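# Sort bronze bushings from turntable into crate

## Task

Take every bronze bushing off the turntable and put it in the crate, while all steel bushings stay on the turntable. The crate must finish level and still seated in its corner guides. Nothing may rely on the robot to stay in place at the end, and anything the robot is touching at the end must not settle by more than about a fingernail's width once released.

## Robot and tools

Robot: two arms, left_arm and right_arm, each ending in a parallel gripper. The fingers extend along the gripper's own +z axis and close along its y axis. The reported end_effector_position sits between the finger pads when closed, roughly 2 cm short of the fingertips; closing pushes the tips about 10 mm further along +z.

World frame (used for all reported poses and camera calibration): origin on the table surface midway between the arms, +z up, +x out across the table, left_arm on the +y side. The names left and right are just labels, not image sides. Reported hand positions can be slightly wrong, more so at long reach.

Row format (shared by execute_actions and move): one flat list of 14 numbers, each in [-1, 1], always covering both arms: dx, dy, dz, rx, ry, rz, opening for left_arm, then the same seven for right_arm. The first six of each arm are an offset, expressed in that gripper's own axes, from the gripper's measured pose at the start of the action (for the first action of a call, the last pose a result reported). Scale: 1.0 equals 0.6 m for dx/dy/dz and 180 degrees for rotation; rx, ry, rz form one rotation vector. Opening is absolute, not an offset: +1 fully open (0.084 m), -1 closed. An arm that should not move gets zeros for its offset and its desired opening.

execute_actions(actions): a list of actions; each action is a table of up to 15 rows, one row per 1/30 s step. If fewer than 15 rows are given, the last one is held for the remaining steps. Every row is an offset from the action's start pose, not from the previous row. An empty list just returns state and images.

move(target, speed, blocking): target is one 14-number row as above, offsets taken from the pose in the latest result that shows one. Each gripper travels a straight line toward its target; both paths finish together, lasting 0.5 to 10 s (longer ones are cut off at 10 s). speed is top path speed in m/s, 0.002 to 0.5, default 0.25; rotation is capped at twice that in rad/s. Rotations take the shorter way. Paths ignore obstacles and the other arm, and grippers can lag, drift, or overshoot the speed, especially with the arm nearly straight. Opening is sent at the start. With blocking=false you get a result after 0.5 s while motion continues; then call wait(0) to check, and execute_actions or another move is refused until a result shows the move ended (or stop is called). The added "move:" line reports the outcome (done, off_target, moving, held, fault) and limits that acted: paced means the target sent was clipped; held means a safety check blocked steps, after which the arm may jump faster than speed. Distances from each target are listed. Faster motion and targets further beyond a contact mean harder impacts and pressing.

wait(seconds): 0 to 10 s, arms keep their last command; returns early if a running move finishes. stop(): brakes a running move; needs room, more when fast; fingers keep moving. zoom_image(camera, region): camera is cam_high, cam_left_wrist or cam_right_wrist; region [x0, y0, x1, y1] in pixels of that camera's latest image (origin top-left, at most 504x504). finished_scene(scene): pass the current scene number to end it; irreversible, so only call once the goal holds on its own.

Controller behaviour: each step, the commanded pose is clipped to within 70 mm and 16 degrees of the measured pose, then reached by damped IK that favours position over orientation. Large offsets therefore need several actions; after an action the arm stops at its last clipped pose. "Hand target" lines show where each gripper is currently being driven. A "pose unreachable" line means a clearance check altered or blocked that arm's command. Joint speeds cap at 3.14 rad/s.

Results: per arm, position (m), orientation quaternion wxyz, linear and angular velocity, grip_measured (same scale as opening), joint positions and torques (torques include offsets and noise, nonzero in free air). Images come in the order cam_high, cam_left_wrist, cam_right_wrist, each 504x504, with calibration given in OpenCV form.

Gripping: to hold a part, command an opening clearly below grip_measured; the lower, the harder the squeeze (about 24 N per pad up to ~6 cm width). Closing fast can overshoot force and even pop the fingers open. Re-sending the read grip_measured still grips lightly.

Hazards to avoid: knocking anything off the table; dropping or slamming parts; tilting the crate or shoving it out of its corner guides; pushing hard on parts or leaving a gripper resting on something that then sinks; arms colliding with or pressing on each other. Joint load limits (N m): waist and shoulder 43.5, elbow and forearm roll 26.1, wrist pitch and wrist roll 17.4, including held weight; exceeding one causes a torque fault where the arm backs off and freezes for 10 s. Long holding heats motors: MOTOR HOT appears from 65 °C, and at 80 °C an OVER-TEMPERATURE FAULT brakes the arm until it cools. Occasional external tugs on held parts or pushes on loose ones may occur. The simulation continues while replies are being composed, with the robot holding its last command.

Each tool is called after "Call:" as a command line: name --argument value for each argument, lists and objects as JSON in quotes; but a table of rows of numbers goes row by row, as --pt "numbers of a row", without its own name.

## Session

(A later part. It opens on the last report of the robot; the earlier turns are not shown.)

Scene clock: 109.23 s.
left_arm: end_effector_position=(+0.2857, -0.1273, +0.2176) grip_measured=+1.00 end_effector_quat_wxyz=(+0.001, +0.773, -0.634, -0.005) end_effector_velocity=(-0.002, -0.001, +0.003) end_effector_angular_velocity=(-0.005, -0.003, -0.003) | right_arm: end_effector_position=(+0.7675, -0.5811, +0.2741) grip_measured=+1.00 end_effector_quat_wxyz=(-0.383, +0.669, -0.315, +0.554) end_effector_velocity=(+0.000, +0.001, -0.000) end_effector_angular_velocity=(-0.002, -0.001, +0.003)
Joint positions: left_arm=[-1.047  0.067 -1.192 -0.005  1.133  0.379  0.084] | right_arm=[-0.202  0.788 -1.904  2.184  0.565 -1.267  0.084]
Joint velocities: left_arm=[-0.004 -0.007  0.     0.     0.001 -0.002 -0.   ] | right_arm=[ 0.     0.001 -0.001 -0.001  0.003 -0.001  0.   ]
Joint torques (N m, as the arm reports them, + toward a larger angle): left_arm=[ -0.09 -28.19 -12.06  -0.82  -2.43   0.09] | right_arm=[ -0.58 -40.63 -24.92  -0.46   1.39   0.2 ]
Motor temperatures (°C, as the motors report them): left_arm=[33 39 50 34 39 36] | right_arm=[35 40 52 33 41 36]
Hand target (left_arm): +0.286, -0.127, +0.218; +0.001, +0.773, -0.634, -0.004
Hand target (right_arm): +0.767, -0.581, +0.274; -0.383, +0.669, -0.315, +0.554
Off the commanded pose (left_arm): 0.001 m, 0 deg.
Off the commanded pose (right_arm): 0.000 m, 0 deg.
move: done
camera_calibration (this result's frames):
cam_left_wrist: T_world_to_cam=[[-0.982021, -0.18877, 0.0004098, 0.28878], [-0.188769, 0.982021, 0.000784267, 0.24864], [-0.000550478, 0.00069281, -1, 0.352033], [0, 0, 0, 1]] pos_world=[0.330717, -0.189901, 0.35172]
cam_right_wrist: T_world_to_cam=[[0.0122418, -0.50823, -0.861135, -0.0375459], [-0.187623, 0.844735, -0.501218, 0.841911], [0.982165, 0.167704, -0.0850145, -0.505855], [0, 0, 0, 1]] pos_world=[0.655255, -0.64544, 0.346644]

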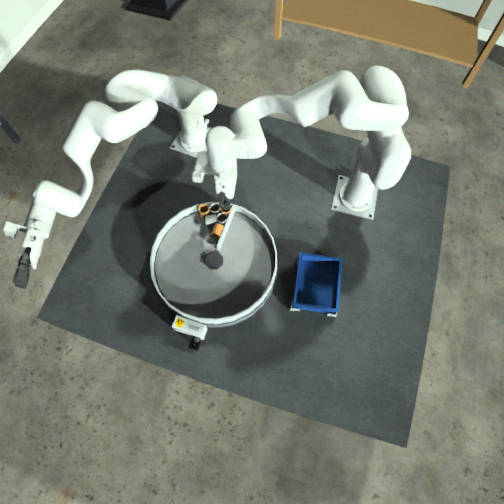

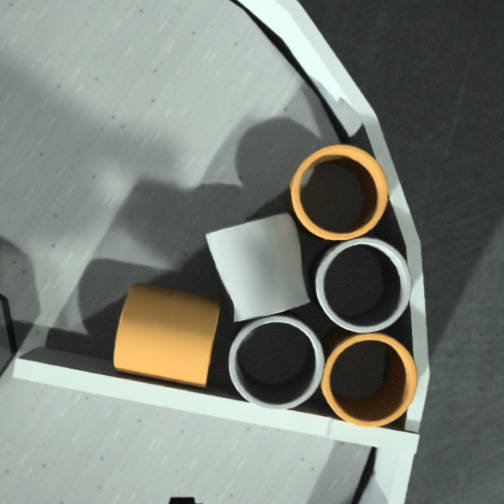

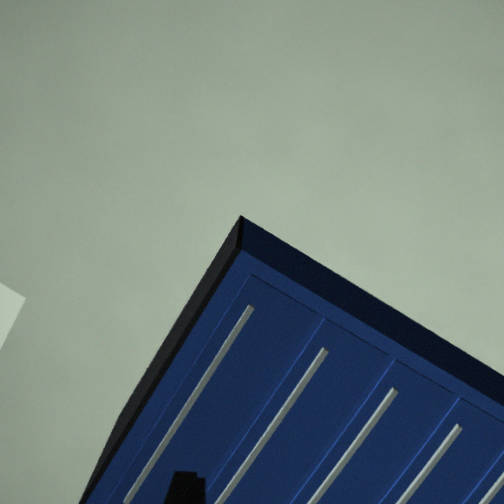

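Call:
move --target '[0.066,-0.1135,0.138,0,0,0.068,0.19,0,0,0,0,0,0,1]' --speed 0.2

Call:
move --target '[0,0,0.075,0,0,0,0.19,0,0,0,0,0,0,1]' --speed 0.05

Call:
execute_actions --actions '[[[0,0,0,0,0,0,-1,0,0,0,0,0,0,1]],[[0,0,0,0,0,0,-1,0,0,0,0,0,0,1]],[[0,0,-0.06,0,0,0,-1,0,0,0,0,0,0,1]]]'

Scene clock: 126.83 s.
left_arm: end_effector_position=(+0.3594, -0.1530, +0.1347) grip_measured=+0.18 end_effector_quat_wxyz=(+0.002, +0.701, -0.713, -0.004) end_effector_velocity=(+0.001, +0.002, -0.005) end_effector_angular_velocity=(+0.008, +0.006, -0.001) | right_arm: end_effector_position=(+0.7675, -0.5811, +0.2741) grip_measured=+1.00 end_effector_quat_wxyz=(-0.383, +0.669, -0.315, +0.554) end_effector_velocity=(-0.000, +0.000, -0.001) end_effector_angular_velocity=(-0.000, +0.001, +0.001)
Joint positions: left_arm=[-0.961  0.362 -1.34  -0.005  0.985  0.68   0.052] | right_arm=[-0.202  0.788 -1.904  2.184  0.565 -1.267  0.084]
Joint velocities: left_arm=[ 0.004  0.009 -0.002 -0.     0.003  0.004 -0.   ] | right_arm=[-0.     0.001  0.001 -0.001  0.001  0.     0.   ]
Joint torques (N m, as the arm reports them, + toward a larger angle): left_arm=[ -0.06 -35.42 -11.87  -1.25  -2.35   0.18] | right_arm=[ -0.64 -40.52 -24.93  -0.36   1.54   0.13]
Motor temperatures (°C, as the motors report them): left_arm=[33 39 52 34 39 36] | right_arm=[35 40 52 33 41 36]
Hand target (left_arm): +0.359, -0.153, +0.134; +0.002, +0.701, -0.713, -0.005
Hand target (right_arm): +0.767, -0.581, +0.274; -0.383, +0.669, -0.315, +0.554
Off the commanded pose (left_arm): 0.001 m, 0 deg.
Off the commanded pose (right_arm): 0.000 m, 0 deg.
move: done
camera_calibration (this result's frames):
cam_left_wrist: T_world_to_cam=[[-0.999714, 0.0239058, 0.00086659, 0.395137], [0.0239043, 0.999713, -0.00170338, 0.21438], [-0.000907061, -0.00168218, -0.999998, 0.269005], [0, 0, 0, 1]] pos_world=[0.390143, -0.223312, 0.269027]
cam_right_wrist: T_world_to_cam=[[0.0122419, -0.50823, -0.861135, -0.037546], [-0.187623, 0.844735, -0.501218, 0.841911], [0.982165, 0.167704, -0.0850144, -0.505855], [0, 0, 0, 1]] pos_world=[0.655255, -0.64544, 0.346644]

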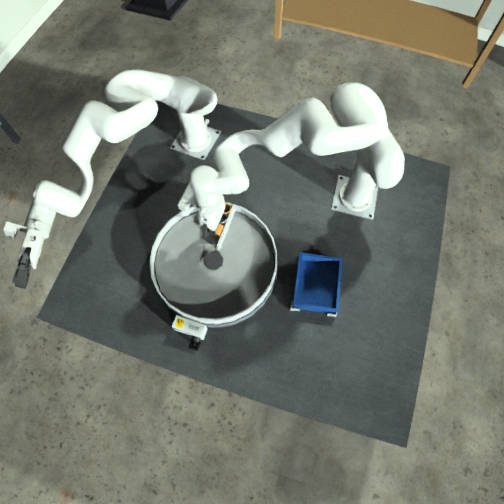

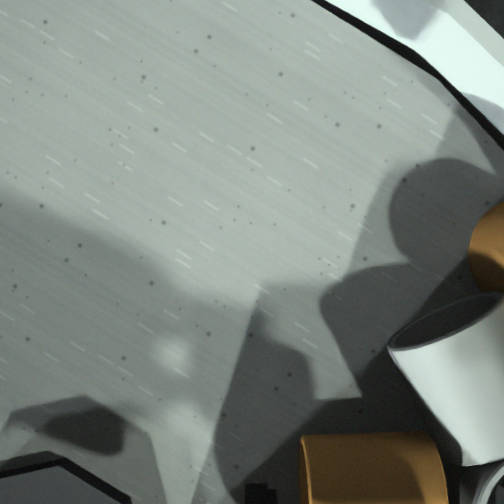

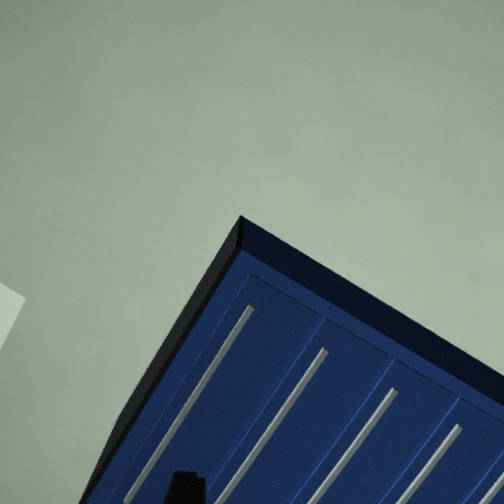

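Scene clock: 128.43 s.
left_arm: end_effector_position=(+0.3634, -0.1596, +0.0964) grip_measured=+0.18 end_effector_quat_wxyz=(+0.003, +0.701, -0.713, +0.007) end_effector_velocity=(+0.003, +0.005, -0.005) end_effector_angular_velocity=(+0.008, +0.002, +0.006) | right_arm: end_effector_position=(+0.7675, -0.5811, +0.2741) grip_measured=+1.00 end_effector_quat_wxyz=(-0.383, +0.669, -0.315, +0.554) end_effector_velocity=(-0.000, -0.000, -0.001) end_effector_angular_velocity=(-0.002, +0.002, -0.000)
Joint positions: left_arm=[-0.962  0.426 -1.311 -0.006  0.87   0.68   0.052] | right_arm=[-0.202  0.788 -1.904  2.184  0.565 -1.267  0.084]
Joint velocities: left_arm=[ 0.009  0.006  0.003  0.004 -0.002 -0.    -0.   ] | right_arm=[ 0.     0.001  0.    -0.001 -0.001 -0.001  0.   ]
Joint torques (N m, as the arm reports them, + toward a larger angle): left_arm=[  1.3  -16.27   1.84   0.12   5.82   0.94] | right_arm=[ -0.51 -40.5  -24.83  -0.38   1.54   0.24]
Motor temperatures (°C, as the motors report them): left_arm=[33 39 51 34 40 36] | right_arm=[35 40 52 33 41 36]
Hand target (left_arm): +0.359, -0.153, +0.090; +0.002, +0.701, -0.713, -0.004
Hand target (right_arm): +0.767, -0.581, +0.274; -0.383, +0.669, -0.315, +0.554
Off the commanded pose (left_arm): 0.010 m, 1 deg.
Off the commanded pose (right_arm): 0.000 m, 0 deg.
move: off_target (left_arm)
camera_calibration (this result's frames):
cam_left_wrist: T_world_to_cam=[[-0.999631, 0.0242225, -0.0123202, 0.400616], [0.0244518, 0.999524, -0.0188203, 0.222281], [0.0118584, -0.0191146, -0.999747, 0.223259], [0, 0, 0, 1]] pos_world=[0.392385, -0.227612, 0.232322]
cam_right_wrist: T_world_to_cam=[[0.0122417, -0.50823, -0.861135, -0.037546], [-0.187623, 0.844735, -0.501218, 0.841911], [0.982165, 0.167704, -0.0850145, -0.505855], [0, 0, 0, 1]] pos_world=[0.655255, -0.64544, 0.346644]

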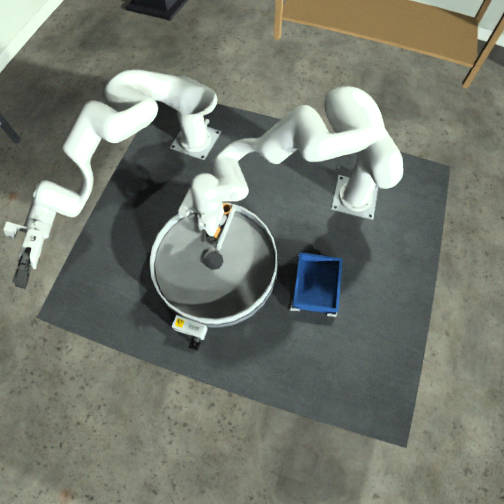

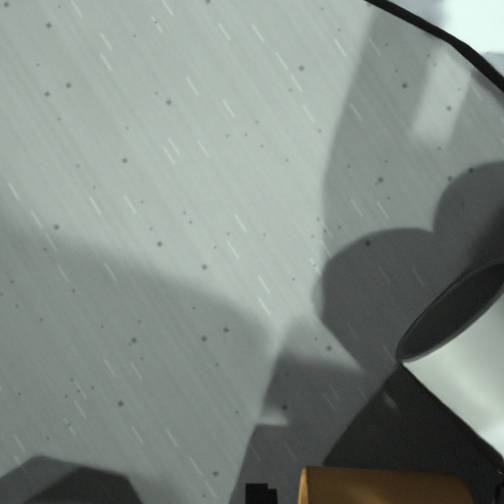

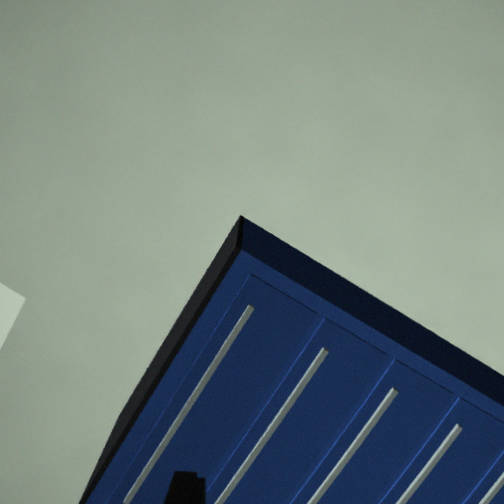

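Scene clock: 129.93 s.
left_arm: end_effector_position=(+0.3613, -0.1564, +0.1272) grip_measured=-0.14 end_effector_quat_wxyz=(+0.002, +0.701, -0.713, +0.000) end_effector_velocity=(+0.004, -0.003, +0.009) end_effector_angular_velocity=(-0.012, -0.011, +0.001) | right_arm: end_effector_position=(+0.7675, -0.5811, +0.2741) grip_measured=+1.00 end_effector_quat_wxyz=(-0.383, +0.669, -0.315, +0.554) end_effector_velocity=(-0.000, -0.000, -0.001) end_effector_angular_velocity=(-0.002, +0.001, +0.000)
Joint positions: left_arm=[-0.962  0.378 -1.338 -0.006  0.958  0.68   0.038] | right_arm=[-0.202  0.788 -1.904  2.184  0.565 -1.267  0.084]
Joint velocities: left_arm=[ 0.001 -0.007 -0.012  0.001  0.003 -0.    -0.   ] | right_arm=[-0.     0.001  0.    -0.    -0.    -0.001 -0.   ]
Joint torques (N m, as the arm reports them, + toward a larger angle): left_arm=[  0.56 -36.82 -12.59  -1.09  -2.38  -0.01] | right_arm=[ -0.64 -40.38 -25.07  -0.37   1.52   0.17]
Motor temperatures (°C, as the motors report them): left_arm=[33 39 51 34 40 36] | right_arm=[35 40 52 33 41 36]
Hand target (left_arm): +0.362, -0.157, +0.128; +0.002, +0.701, -0.713, +0.002
Hand target (right_arm): +0.767, -0.581, +0.274; -0.383, +0.669, -0.315, +0.554
Off the commanded pose (left_arm): 0.001 m, 0 deg.
Off the commanded pose (right_arm): 0.000 m, 0 deg.
camera_calibration (this result's frames):
cam_left_wrist: T_world_to_cam=[[-0.99969, 0.0244559, -0.00457282, 0.397858], [0.0244963, 0.999659, -0.00900318, 0.21847], [0.00435109, -0.00911241, -0.999949, 0.258371], [0, 0, 0, 1]] pos_world=[0.391259, -0.225771, 0.262144]
cam_right_wrist: T_world_to_cam=[[0.0122417, -0.508229, -0.861135, -0.0375457], [-0.187623, 0.844736, -0.501218, 0.841911], [0.982165, 0.167704, -0.0850144, -0.505856], [0, 0, 0, 1]] pos_world=[0.655255, -0.64544, 0.346644]

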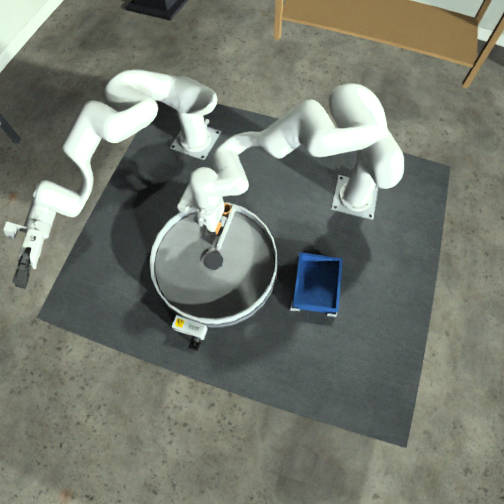

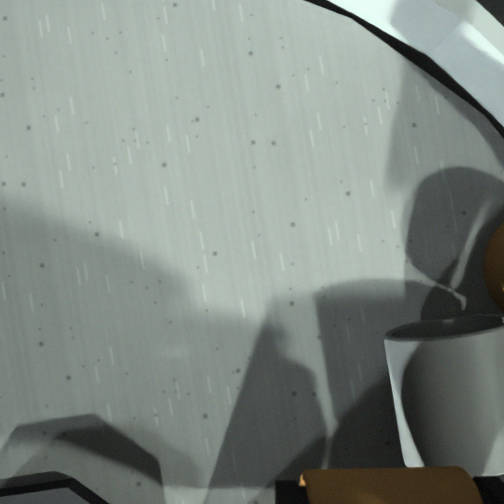

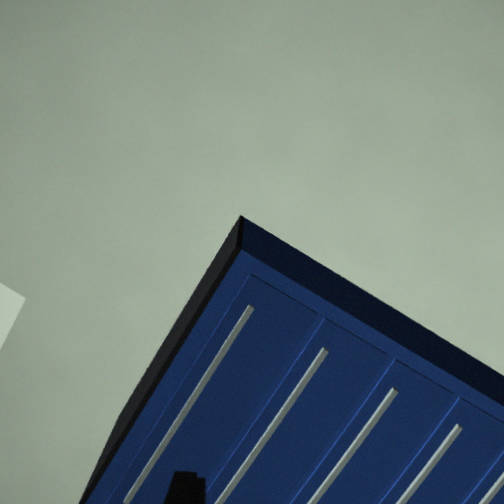

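Call:
move --target '[0,0,-0.2,0,0,0,-1,0,0,0,0,0,0,1]' --speed 0.2

Scene clock: 141.10 s.
left_arm: end_effector_position=(+0.3614, -0.1552, +0.2457) grip_measured=-0.14 end_effector_quat_wxyz=(+0.002, +0.701, -0.713, -0.001) end_effector_velocity=(+0.001, +0.000, +0.005) end_effector_angular_velocity=(+0.002, +0.001, +0.002) | right_arm: end_effector_position=(+0.7675, -0.5811, +0.2741) grip_measured=+1.00 end_effector_quat_wxyz=(-0.383, +0.669, -0.315, +0.554) end_effector_velocity=(-0.000, +0.000, +0.000) end_effector_angular_velocity=(+0.002, -0.000, -0.000)
Joint positions: left_arm=[-0.96   0.278 -1.544 -0.005  1.267  0.679  0.038] | right_arm=[-0.202  0.788 -1.904  2.184  0.565 -1.267  0.084]
Joint velocities: left_arm=[ 0.002  0.002 -0.016  0.001  0.016 -0.     0.   ] | right_arm=[ 0.    -0.     0.001  0.001  0.     0.001  0.   ]
Joint torques (N m, as the arm reports them, + toward a larger angle): left_arm=[  0.54 -34.85 -12.55  -1.4   -2.5    0.11] | right_arm=[ -0.26 -40.36 -24.85  -0.44   1.49   0.19]
Motor temperatures (°C, as the motors report them): left_arm=[33 40 51 34 40 36] | right_arm=[35 40 52 33 41 36]
Hand target (left_arm): +0.362, -0.156, +0.247; +0.002, +0.701, -0.713, +0.000
Hand target (right_arm): +0.767, -0.581, +0.274; -0.383, +0.669, -0.315, +0.554
Off the commanded pose (left_arm): 0.002 m, 0 deg.
Off the commanded pose (right_arm): 0.000 m, 0 deg.
move: done
camera_calibration (this result's frames):
cam_left_wrist: T_world_to_cam=[[-0.999706, 0.0240206, -0.00342992, 0.39814], [0.0240449, 0.999685, -0.00721985, 0.218099], [0.00325541, -0.0073002, -0.999968, 0.377622], [0, 0, 0, 1]] pos_world=[0.39155, -0.224837, 0.38055]
cam_right_wrist: T_world_to_cam=[[0.0122418, -0.508229, -0.861135, -0.0375457], [-0.187623, 0.844736, -0.501218, 0.841911], [0.982165, 0.167704, -0.0850142, -0.505856], [0, 0, 0, 1]] pos_world=[0.655255, -0.64544, 0.346644]

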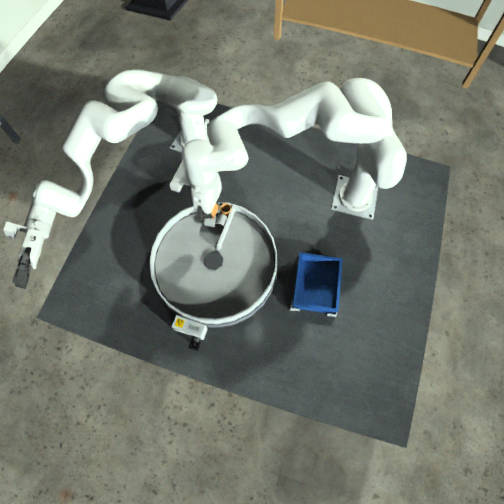

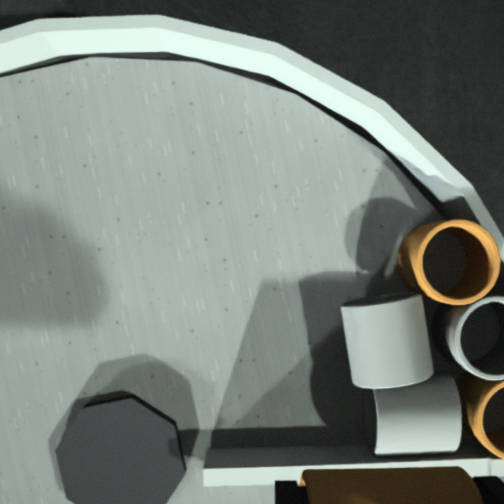

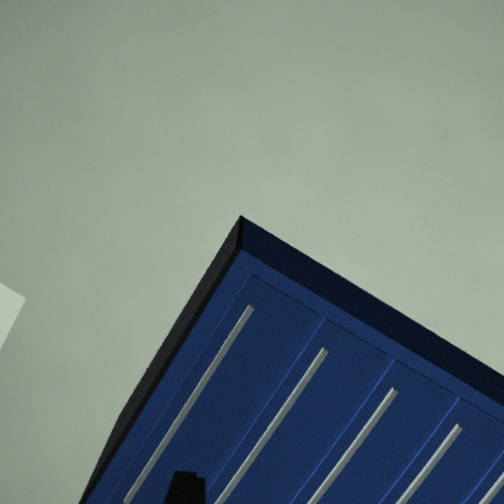

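Good. Carry to crate, lower, release.

Call:
move --target '[-0.694,-0.073,0,0,0,0,-1,0,0,0,0,0,0,1]' --speed 0.25

Call:
move --target '[0,0,0.24,0,0,0,-1,0,0,0,0,0,0,1]' --speed 0.2

Scene clock: 148.13 s.
left_arm: end_effector_position=(+0.4121, +0.2596, +0.2438) grip_measured=-0.14 end_effector_quat_wxyz=(+0.002, +0.701, -0.713, -0.001) end_effector_velocity=(+0.000, +0.002, +0.000) end_effector_angular_velocity=(-0.001, +0.000, +0.002) | right_arm: end_effector_position=(+0.7675, -0.5811, +0.2741) grip_measured=+1.00 end_effector_quat_wxyz=(-0.383, +0.669, -0.315, +0.554) end_effector_velocity=(+0.000, +0.000, +0.001) end_effector_angular_velocity=(+0.000, -0.002, +0.000)
Joint positions: left_arm=[-0.111 -0.288 -0.891 -0.002  1.183  1.528  0.038] | right_arm=[-0.202  0.788 -1.904  2.184  0.565 -1.267  0.084]
Joint velocities: left_arm=[ 0.007  0.001 -0.001 -0.001  0.     0.005  0.   ] | right_arm=[-0.    -0.001  0.     0.     0.001  0.    -0.   ]
Joint torques (N m, as the arm reports them, + toward a larger angle): left_arm=[ -0.27 -19.16 -13.03  -1.22  -2.4    0.1 ] | right_arm=[ -1.01 -40.51 -25.19  -0.51   1.49   0.14]
Motor temperatures (°C, as the motors report them): left_arm=[33 40 52 34 40 36] | right_arm=[35 40 52 33 41 36]
Hand target (left_arm): +0.412, +0.260, +0.244; +0.002, +0.701, -0.713, -0.001
Hand target (right_arm): +0.767, -0.581, +0.274; -0.383, +0.669, -0.315, +0.554
Off the commanded pose (left_arm): 0.001 m, 0 deg.
Off the commanded pose (right_arm): 0.000 m, 0 deg.
move: done
camera_calibration (this result's frames):
cam_left_wrist: T_world_to_cam=[[-0.999692, 0.0246954, -0.00247286, 0.43845], [0.0247103, 0.999676, -0.00618308, -0.198347], [0.00231937, -0.00624228, -0.999978, 0.378662], [0, 0, 0, 1]] pos_world=[0.442338, 0.189818, 0.378511]
cam_right_wrist: T_world_to_cam=[[0.0122419, -0.508229, -0.861135, -0.0375455], [-0.187622, 0.844736, -0.501218, 0.841911], [0.982165, 0.167704, -0.085014, -0.505856], [0, 0, 0, 1]] pos_world=[0.655255, -0.64544, 0.346644]

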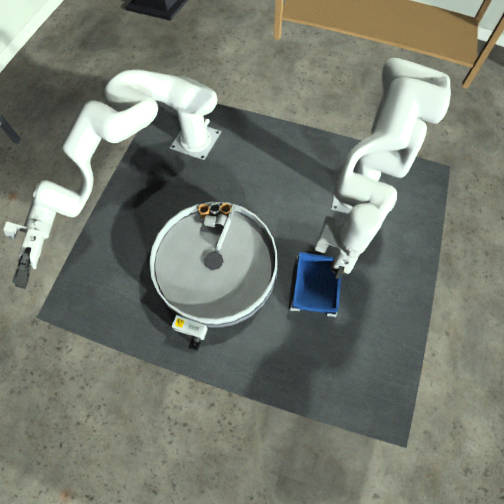

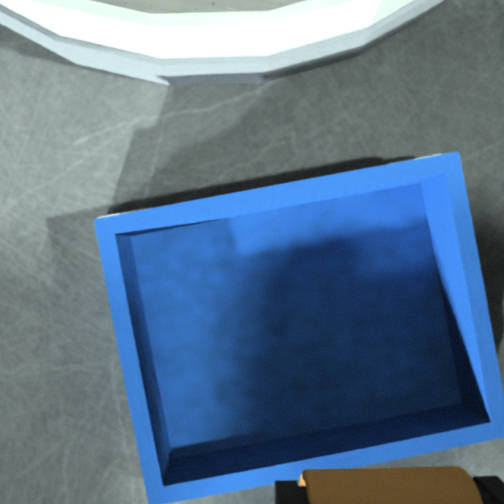

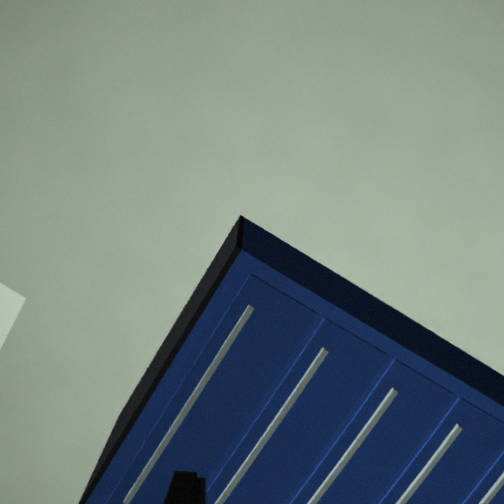

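Scene clock: 149.37 s.
left_arm: end_effector_position=(+0.4120, +0.2590, +0.1004) grip_measured=-0.14 end_effector_quat_wxyz=(+0.002, +0.701, -0.713, -0.001) end_effector_velocity=(-0.002, +0.000, -0.004) end_effector_angular_velocity=(+0.000, +0.007, -0.000) | right_arm: end_effector_position=(+0.7675, -0.5811, +0.2741) grip_measured=+1.00 end_effector_quat_wxyz=(-0.383, +0.669, -0.315, +0.554) end_effector_velocity=(+0.000, +0.000, -0.000) end_effector_angular_velocity=(+0.000, -0.000, +0.001)
Joint positions: left_arm=[-0.113 -0.083 -0.649 -0.003  0.736  1.529  0.038] | right_arm=[-0.202  0.788 -1.904  2.184  0.565 -1.267  0.084]
Joint velocities: left_arm=[ 0.     0.008  0.004 -0.    -0.006  0.001  0.   ] | right_arm=[-0.     0.     0.    -0.     0.002 -0.    -0.   ]
Joint torques (N m, as the arm reports them, + toward a larger angle): left_arm=[  0.02 -21.59 -11.25  -1.62  -2.15   0.02] | right_arm=[ -0.87 -40.41 -25.07  -0.39   1.4    0.24]
Motor temperatures (°C, as the motors report them): left_arm=[33 39 52 34 40 36] | right_arm=[35 40 52 33 41 36]
Hand target (left_arm): +0.412, +0.259, +0.100; +0.002, +0.701, -0.713, -0.001
Hand target (right_arm): +0.767, -0.581, +0.274; -0.383, +0.669, -0.315, +0.554
Off the commanded pose (left_arm): 0.001 m, 0 deg.
Off the commanded pose (right_arm): 0.000 m, 0 deg.
move: done
camera_calibration (this result's frames):
cam_left_wrist: T_world_to_cam=[[-0.999674, 0.0252769, -0.0035913, 0.437939], [0.0253004, 0.999658, -0.00665461, -0.198856], [0.00342186, -0.00674331, -0.999971, 0.234952], [0, 0, 0, 1]] pos_world=[0.442024, 0.189302, 0.235195]
cam_right_wrist: T_world_to_cam=[[0.0122419, -0.508229, -0.861135, -0.0375457], [-0.187622, 0.844736, -0.501218, 0.841911], [0.982165, 0.167704, -0.0850141, -0.505856], [0, 0, 0, 1]] pos_world=[0.655255, -0.64544, 0.346644]

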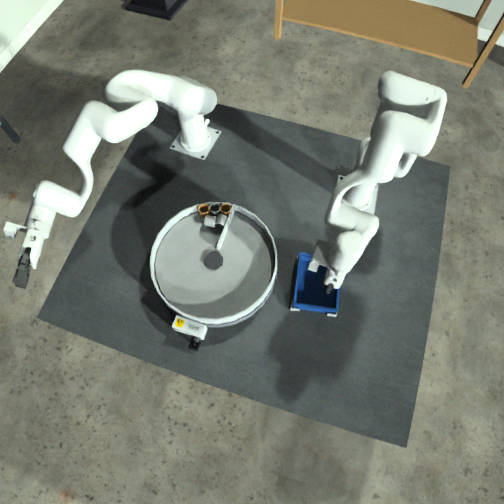

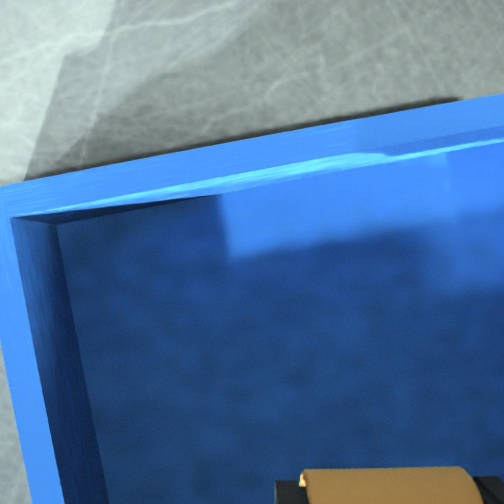

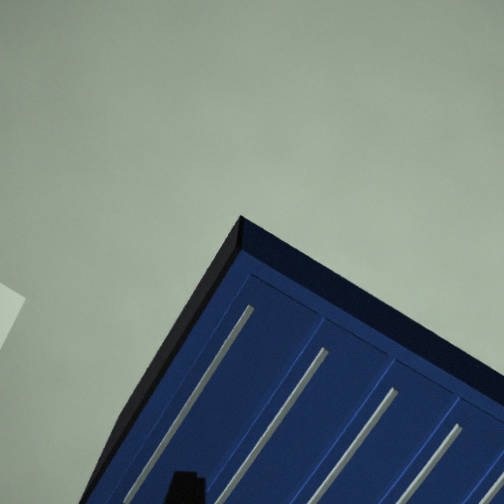

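Call:
move --target '[0.033,0,0,0,0,0,-1,0,0,0,0,0,0,1]' --speed 0.1

Call:
execute_actions --actions '[[[0,0,0,0,0,0,1,0,0,0,0,0,0,1]],[[0,0,0,0,0,0,1,0,0,0,0,0,0,1]]]'

Scene clock: 156.20 s.
left_arm: end_effector_position=(+0.4116, +0.2394, +0.1004) grip_measured=-0.14 end_effector_quat_wxyz=(+0.002, +0.701, -0.713, -0.001) end_effector_velocity=(+0.001, -0.001, +0.001) end_effector_angular_velocity=(-0.000, -0.003, +0.002) | right_arm: end_effector_position=(+0.7675, -0.5811, +0.2741) grip_measured=+1.00 end_effector_quat_wxyz=(-0.383, +0.669, -0.315, +0.554) end_effector_velocity=(-0.000, +0.000, -0.001) end_effector_angular_velocity=(-0.001, +0.001, +0.001)
Joint positions: left_arm=[-0.163 -0.079 -0.654 -0.003  0.737  1.479  0.038] | right_arm=[-0.202  0.788 -1.904  2.184  0.565 -1.267  0.084]
Joint velocities: left_arm=[-0.003  0.    -0.003  0.     0.    -0.005  0.   ] | right_arm=[-0.     0.001  0.    -0.001  0.001 -0.001 -0.   ]
Joint torques (N m, as the arm reports them, + toward a larger angle): left_arm=[ -0.14 -21.93 -10.76  -1.34  -2.25   0.13] | right_arm=[ -0.33 -40.53 -25.11  -0.22   1.48   0.26]
Motor temperatures (°C, as the motors report them): left_arm=[33 39 51 34 40 36] | right_arm=[35 40 52 33 41 36]
Hand target (left_arm): +0.412, +0.239, +0.100; +0.002, +0.701, -0.713, -0.001
Hand target (right_arm): +0.767, -0.581, +0.274; -0.383, +0.669, -0.315, +0.554
Off the commanded pose (left_arm): 0.000 m, 0 deg.
Off the commanded pose (right_arm): 0.000 m, 0 deg.
move: done
camera_calibration (this result's frames):
cam_left_wrist: T_world_to_cam=[[-0.999676, 0.0251938, -0.00362112, 0.438097], [0.0252177, 0.999659, -0.00671385, -0.179174], [0.00345074, -0.00680299, -0.999971, 0.234874], [0, 0, 0, 1]] pos_world=[0.441663, 0.169674, 0.235251]
cam_right_wrist: T_world_to_cam=[[0.0122419, -0.508229, -0.861135, -0.0375458], [-0.187623, 0.844736, -0.501218, 0.841911], [0.982165, 0.167704, -0.0850142, -0.505856], [0, 0, 0, 1]] pos_world=[0.655255, -0.64544, 0.346644]

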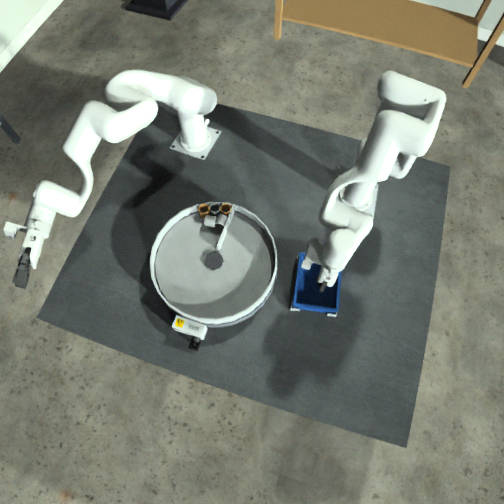

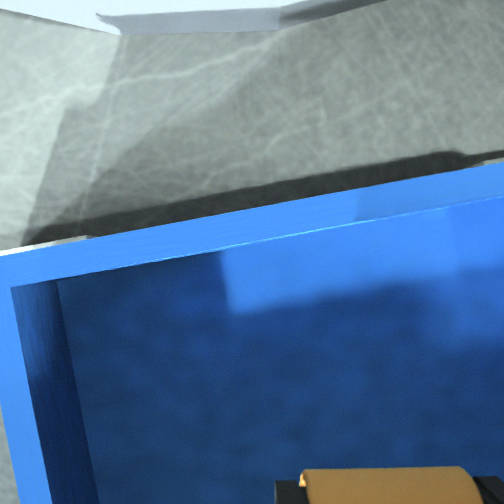

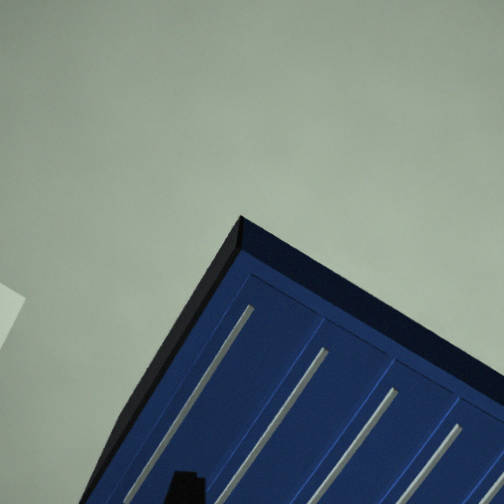

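Scene clock: 157.20 s.
left_arm: end_effector_position=(+0.4116, +0.2394, +0.1005) grip_measured=+1.00 end_effector_quat_wxyz=(+0.002, +0.701, -0.713, -0.001) end_effector_velocity=(-0.000, -0.000, -0.000) end_effector_angular_velocity=(-0.000, +0.000, +0.001) | right_arm: end_effector_position=(+0.7675, -0.5811, +0.2741) grip_measured=+1.00 end_effector_quat_wxyz=(-0.383, +0.669, -0.315, +0.554) end_effector_velocity=(-0.000, -0.001, -0.001) end_effector_angular_velocity=(+0.001, +0.002, -0.002)
Joint positions: left_arm=[-0.163 -0.079 -0.654 -0.003  0.737  1.479  0.084] | right_arm=[-0.202  0.788 -1.904  2.184  0.565 -1.267  0.084]
Joint velocities: left_arm=[-0.    -0.     0.001 -0.    -0.001 -0.001  0.   ] | right_arm=[-0.     0.001 -0.     0.001 -0.002 -0.     0.   ]
Joint torques (N m, as the arm reports them, + toward a larger angle): left_arm=[ -0.41 -20.83 -11.01  -1.21  -2.01   0.25] | right_arm=[ -0.78 -40.42 -25.11  -0.42   1.48   0.2 ]
Motor temperatures (°C, as the motors report them): left_arm=[33 39 51 34 40 36] | right_arm=[35 40 52 33 41 36]
Hand target (left_arm): +0.412, +0.239, +0.100; +0.002, +0.701, -0.713, -0.001
Hand target (right_arm): +0.767, -0.581, +0.274; -0.383, +0.669, -0.315, +0.554
Off the commanded pose (left_arm): 0.000 m, 0 deg.
Off the commanded pose (right_arm): 0.000 m, 0 deg.
camera_calibration (this result's frames):
cam_left_wrist: T_world_to_cam=[[-0.999676, 0.0251802, -0.00365945, 0.438114], [0.0252044, 0.99966, -0.00671691, -0.179173], [0.00348907, -0.00680697, -0.999971, 0.234873], [0, 0, 0, 1]] pos_world=[0.441669, 0.169679, 0.235266]
cam_right_wrist: T_world_to_cam=[[0.012242, -0.508229, -0.861135, -0.0375458], [-0.187623, 0.844736, -0.501218, 0.841911], [0.982165, 0.167704, -0.0850141, -0.505856], [0, 0, 0, 1]] pos_world=[0.655255, -0.64544, 0.346644]

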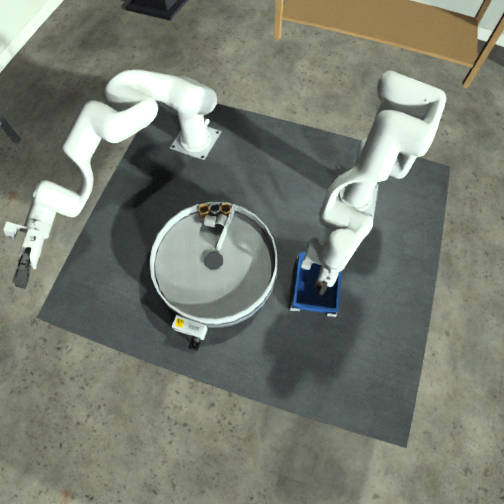

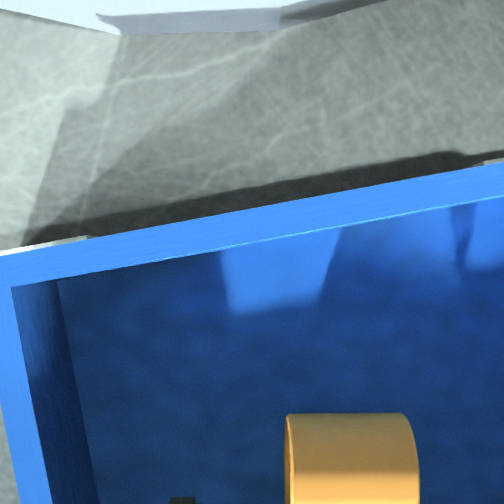

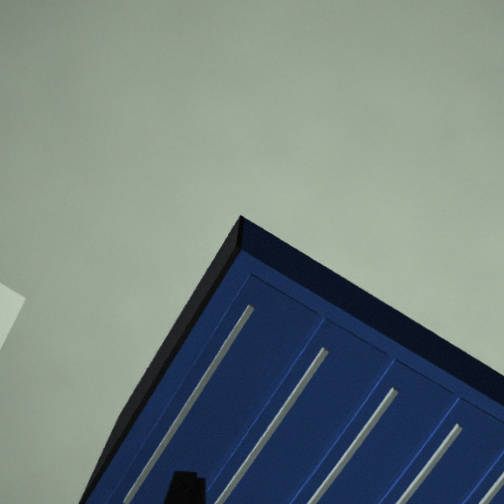

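Call:
move --target '[0,0,-0.2,0,0,0,1,0,0,0,0,0,0,1]' --speed 0.25

Call:
move --target '[0.621,0.2045,0,0,0,0,1,0,0,0,0,0,0,1]' --speed 0.25

Scene clock: 162.97 s.
left_arm: end_effector_position=(+0.4115, +0.2399, +0.2196) grip_measured=+1.00 end_effector_quat_wxyz=(+0.002, +0.701, -0.713, -0.001) end_effector_velocity=(+0.001, -0.001, +0.005) end_effector_angular_velocity=(-0.001, -0.005, -0.001) | right_arm: end_effector_position=(+0.7675, -0.5811, +0.2741) grip_measured=+1.00 end_effector_quat_wxyz=(-0.383, +0.669, -0.315, +0.554) end_effector_velocity=(+0.000, +0.000, +0.001) end_effector_angular_velocity=(-0.000, -0.001, -0.000)
Joint positions: left_arm=[-0.161 -0.266 -0.841 -0.002  1.111  1.478  0.084] | right_arm=[-0.202  0.788 -1.904  2.184  0.565 -1.267  0.084]
Joint velocities: left_arm=[-0.002 -0.004 -0.011 -0.001  0.009  0.     0.   ] | right_arm=[ 0.    -0.001 -0.     0.001  0.    -0.     0.   ]
Joint torques (N m, as the arm reports them, + toward a larger angle): left_arm=[  0.52 -19.43 -12.36  -1.32  -2.22  -0.15] | right_arm=[ -0.38 -40.48 -24.87  -0.28   1.46   0.21]
Motor temperatures (°C, as the motors report them): left_arm=[33 39 51 34 39 36] | right_arm=[35 40 52 33 41 36]
Hand target (left_arm): +0.412, +0.240, +0.220; +0.002, +0.701, -0.713, -0.001
Hand target (right_arm): +0.767, -0.581, +0.274; -0.383, +0.669, -0.315, +0.554
Off the commanded pose (left_arm): 0.001 m, 0 deg.
Off the commanded pose (right_arm): 0.000 m, 0 deg.
move: done
camera_calibration (this result's frames):
cam_left_wrist: T_world_to_cam=[[-0.999692, 0.0247076, -0.00220703, 0.438223], [0.0247208, 0.999675, -0.0062032, -0.178814], [0.00205305, -0.00625585, -0.999978, 0.354455], [0, 0, 0, 1]] pos_world=[0.441781, 0.170145, 0.354305]
cam_right_wrist: T_world_to_cam=[[0.0122419, -0.508229, -0.861135, -0.0375458], [-0.187623, 0.844736, -0.501218, 0.841911], [0.982165, 0.167704, -0.0850142, -0.505856], [0, 0, 0, 1]] pos_world=[0.655255, -0.64544, 0.346644]

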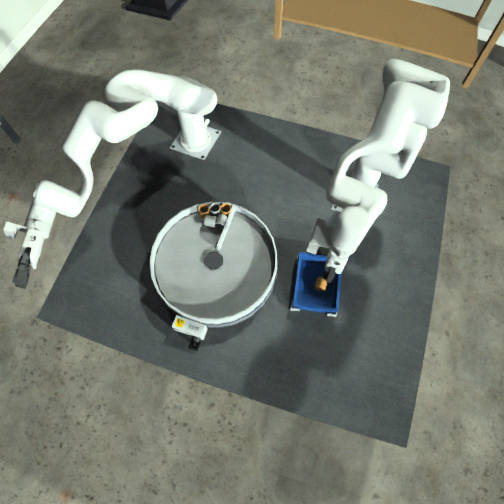

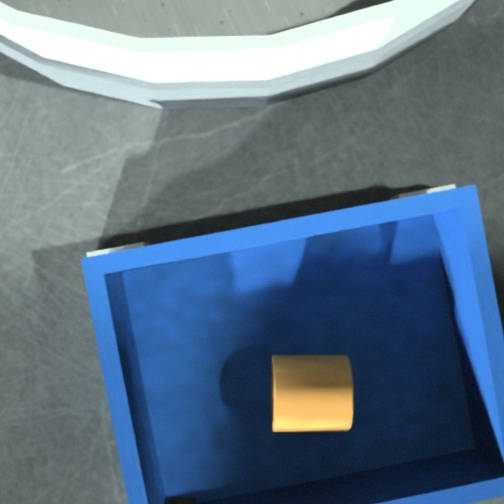

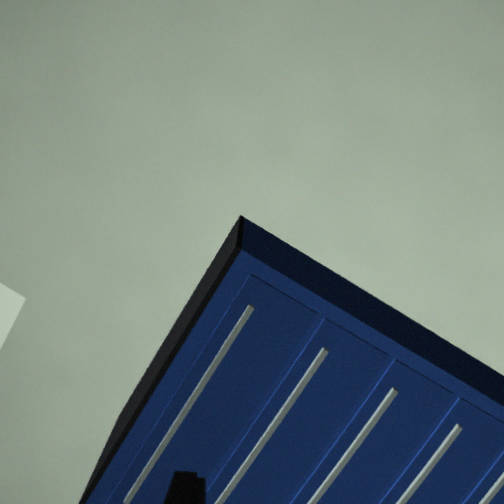

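Scene clock: 165.10 s.
left_arm: end_effector_position=(+0.2827, -0.1298, +0.2217) grip_measured=+1.00 end_effector_quat_wxyz=(+0.002, +0.701, -0.713, -0.001) end_effector_velocity=(-0.002, -0.002, -0.001) end_effector_angular_velocity=(+0.003, +0.002, -0.004) | right_arm: end_effector_position=(+0.7675, -0.5811, +0.2741) grip_measured=+1.00 end_effector_quat_wxyz=(-0.383, +0.669, -0.315, +0.554) end_effector_velocity=(+0.000, +0.000, -0.001) end_effector_angular_velocity=(+0.001, -0.000, +0.001)
Joint positions: left_arm=[-1.055  0.058 -1.192 -0.005  1.134  0.585  0.084] | right_arm=[-0.202  0.788 -1.904  2.184  0.565 -1.267  0.084]
Joint velocities: left_arm=[-0.006  0.007 -0.007  0.     0.004 -0.002 -0.   ] | right_arm=[ 0.     0.001  0.     0.002  0.002 -0.001 -0.   ]
Joint torques (N m, as the arm reports them, + toward a larger angle): left_arm=[  0.32 -28.54 -12.75  -1.24  -2.18  -0.06] | right_arm=[ -0.62 -40.74 -25.16  -0.43   1.51   0.23]
Motor temperatures (°C, as the motors report them): left_arm=[33 39 51 34 39 36] | right_arm=[35 40 52 33 41 36]
Hand target (left_arm): +0.282, -0.130, +0.222; +0.002, +0.701, -0.713, -0.001
Hand target (right_arm): +0.767, -0.581, +0.274; -0.383, +0.669, -0.315, +0.554
Off the commanded pose (left_arm): 0.001 m, 0 deg.
Off the commanded pose (right_arm): 0.000 m, 0 deg.
move: done
camera_calibration (this result's frames):
cam_left_wrist: T_world_to_cam=[[-0.999702, 0.0241769, -0.00322516, 0.318719], [0.0242008, 0.999678, -0.00761202, 0.194384], [0.00304009, -0.00768781, -0.999966, 0.354082], [0, 0, 0, 1]] pos_world=[0.312843, -0.199305, 0.356577]
cam_right_wrist: T_world_to_cam=[[0.0122417, -0.50823, -0.861135, -0.0375458], [-0.187623, 0.844735, -0.501218, 0.841911], [0.982165, 0.167704, -0.0850144, -0.505856], [0, 0, 0, 1]] pos_world=[0.655255, -0.64544, 0.346644]

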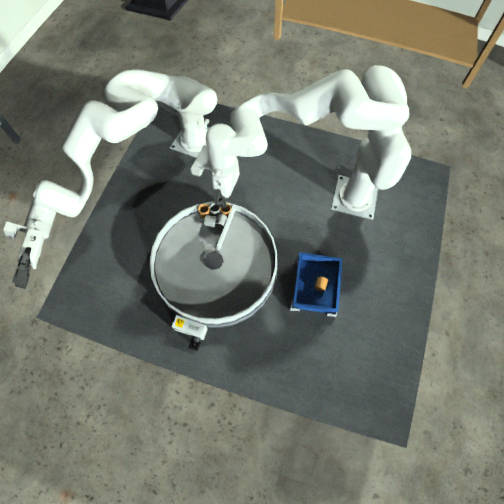

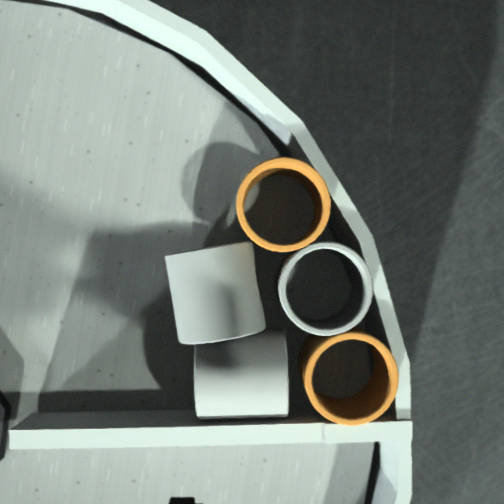

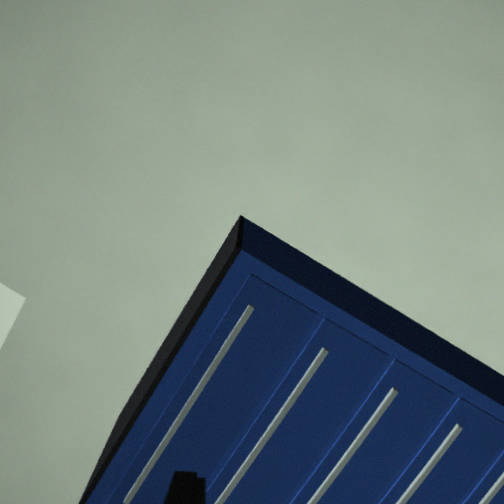

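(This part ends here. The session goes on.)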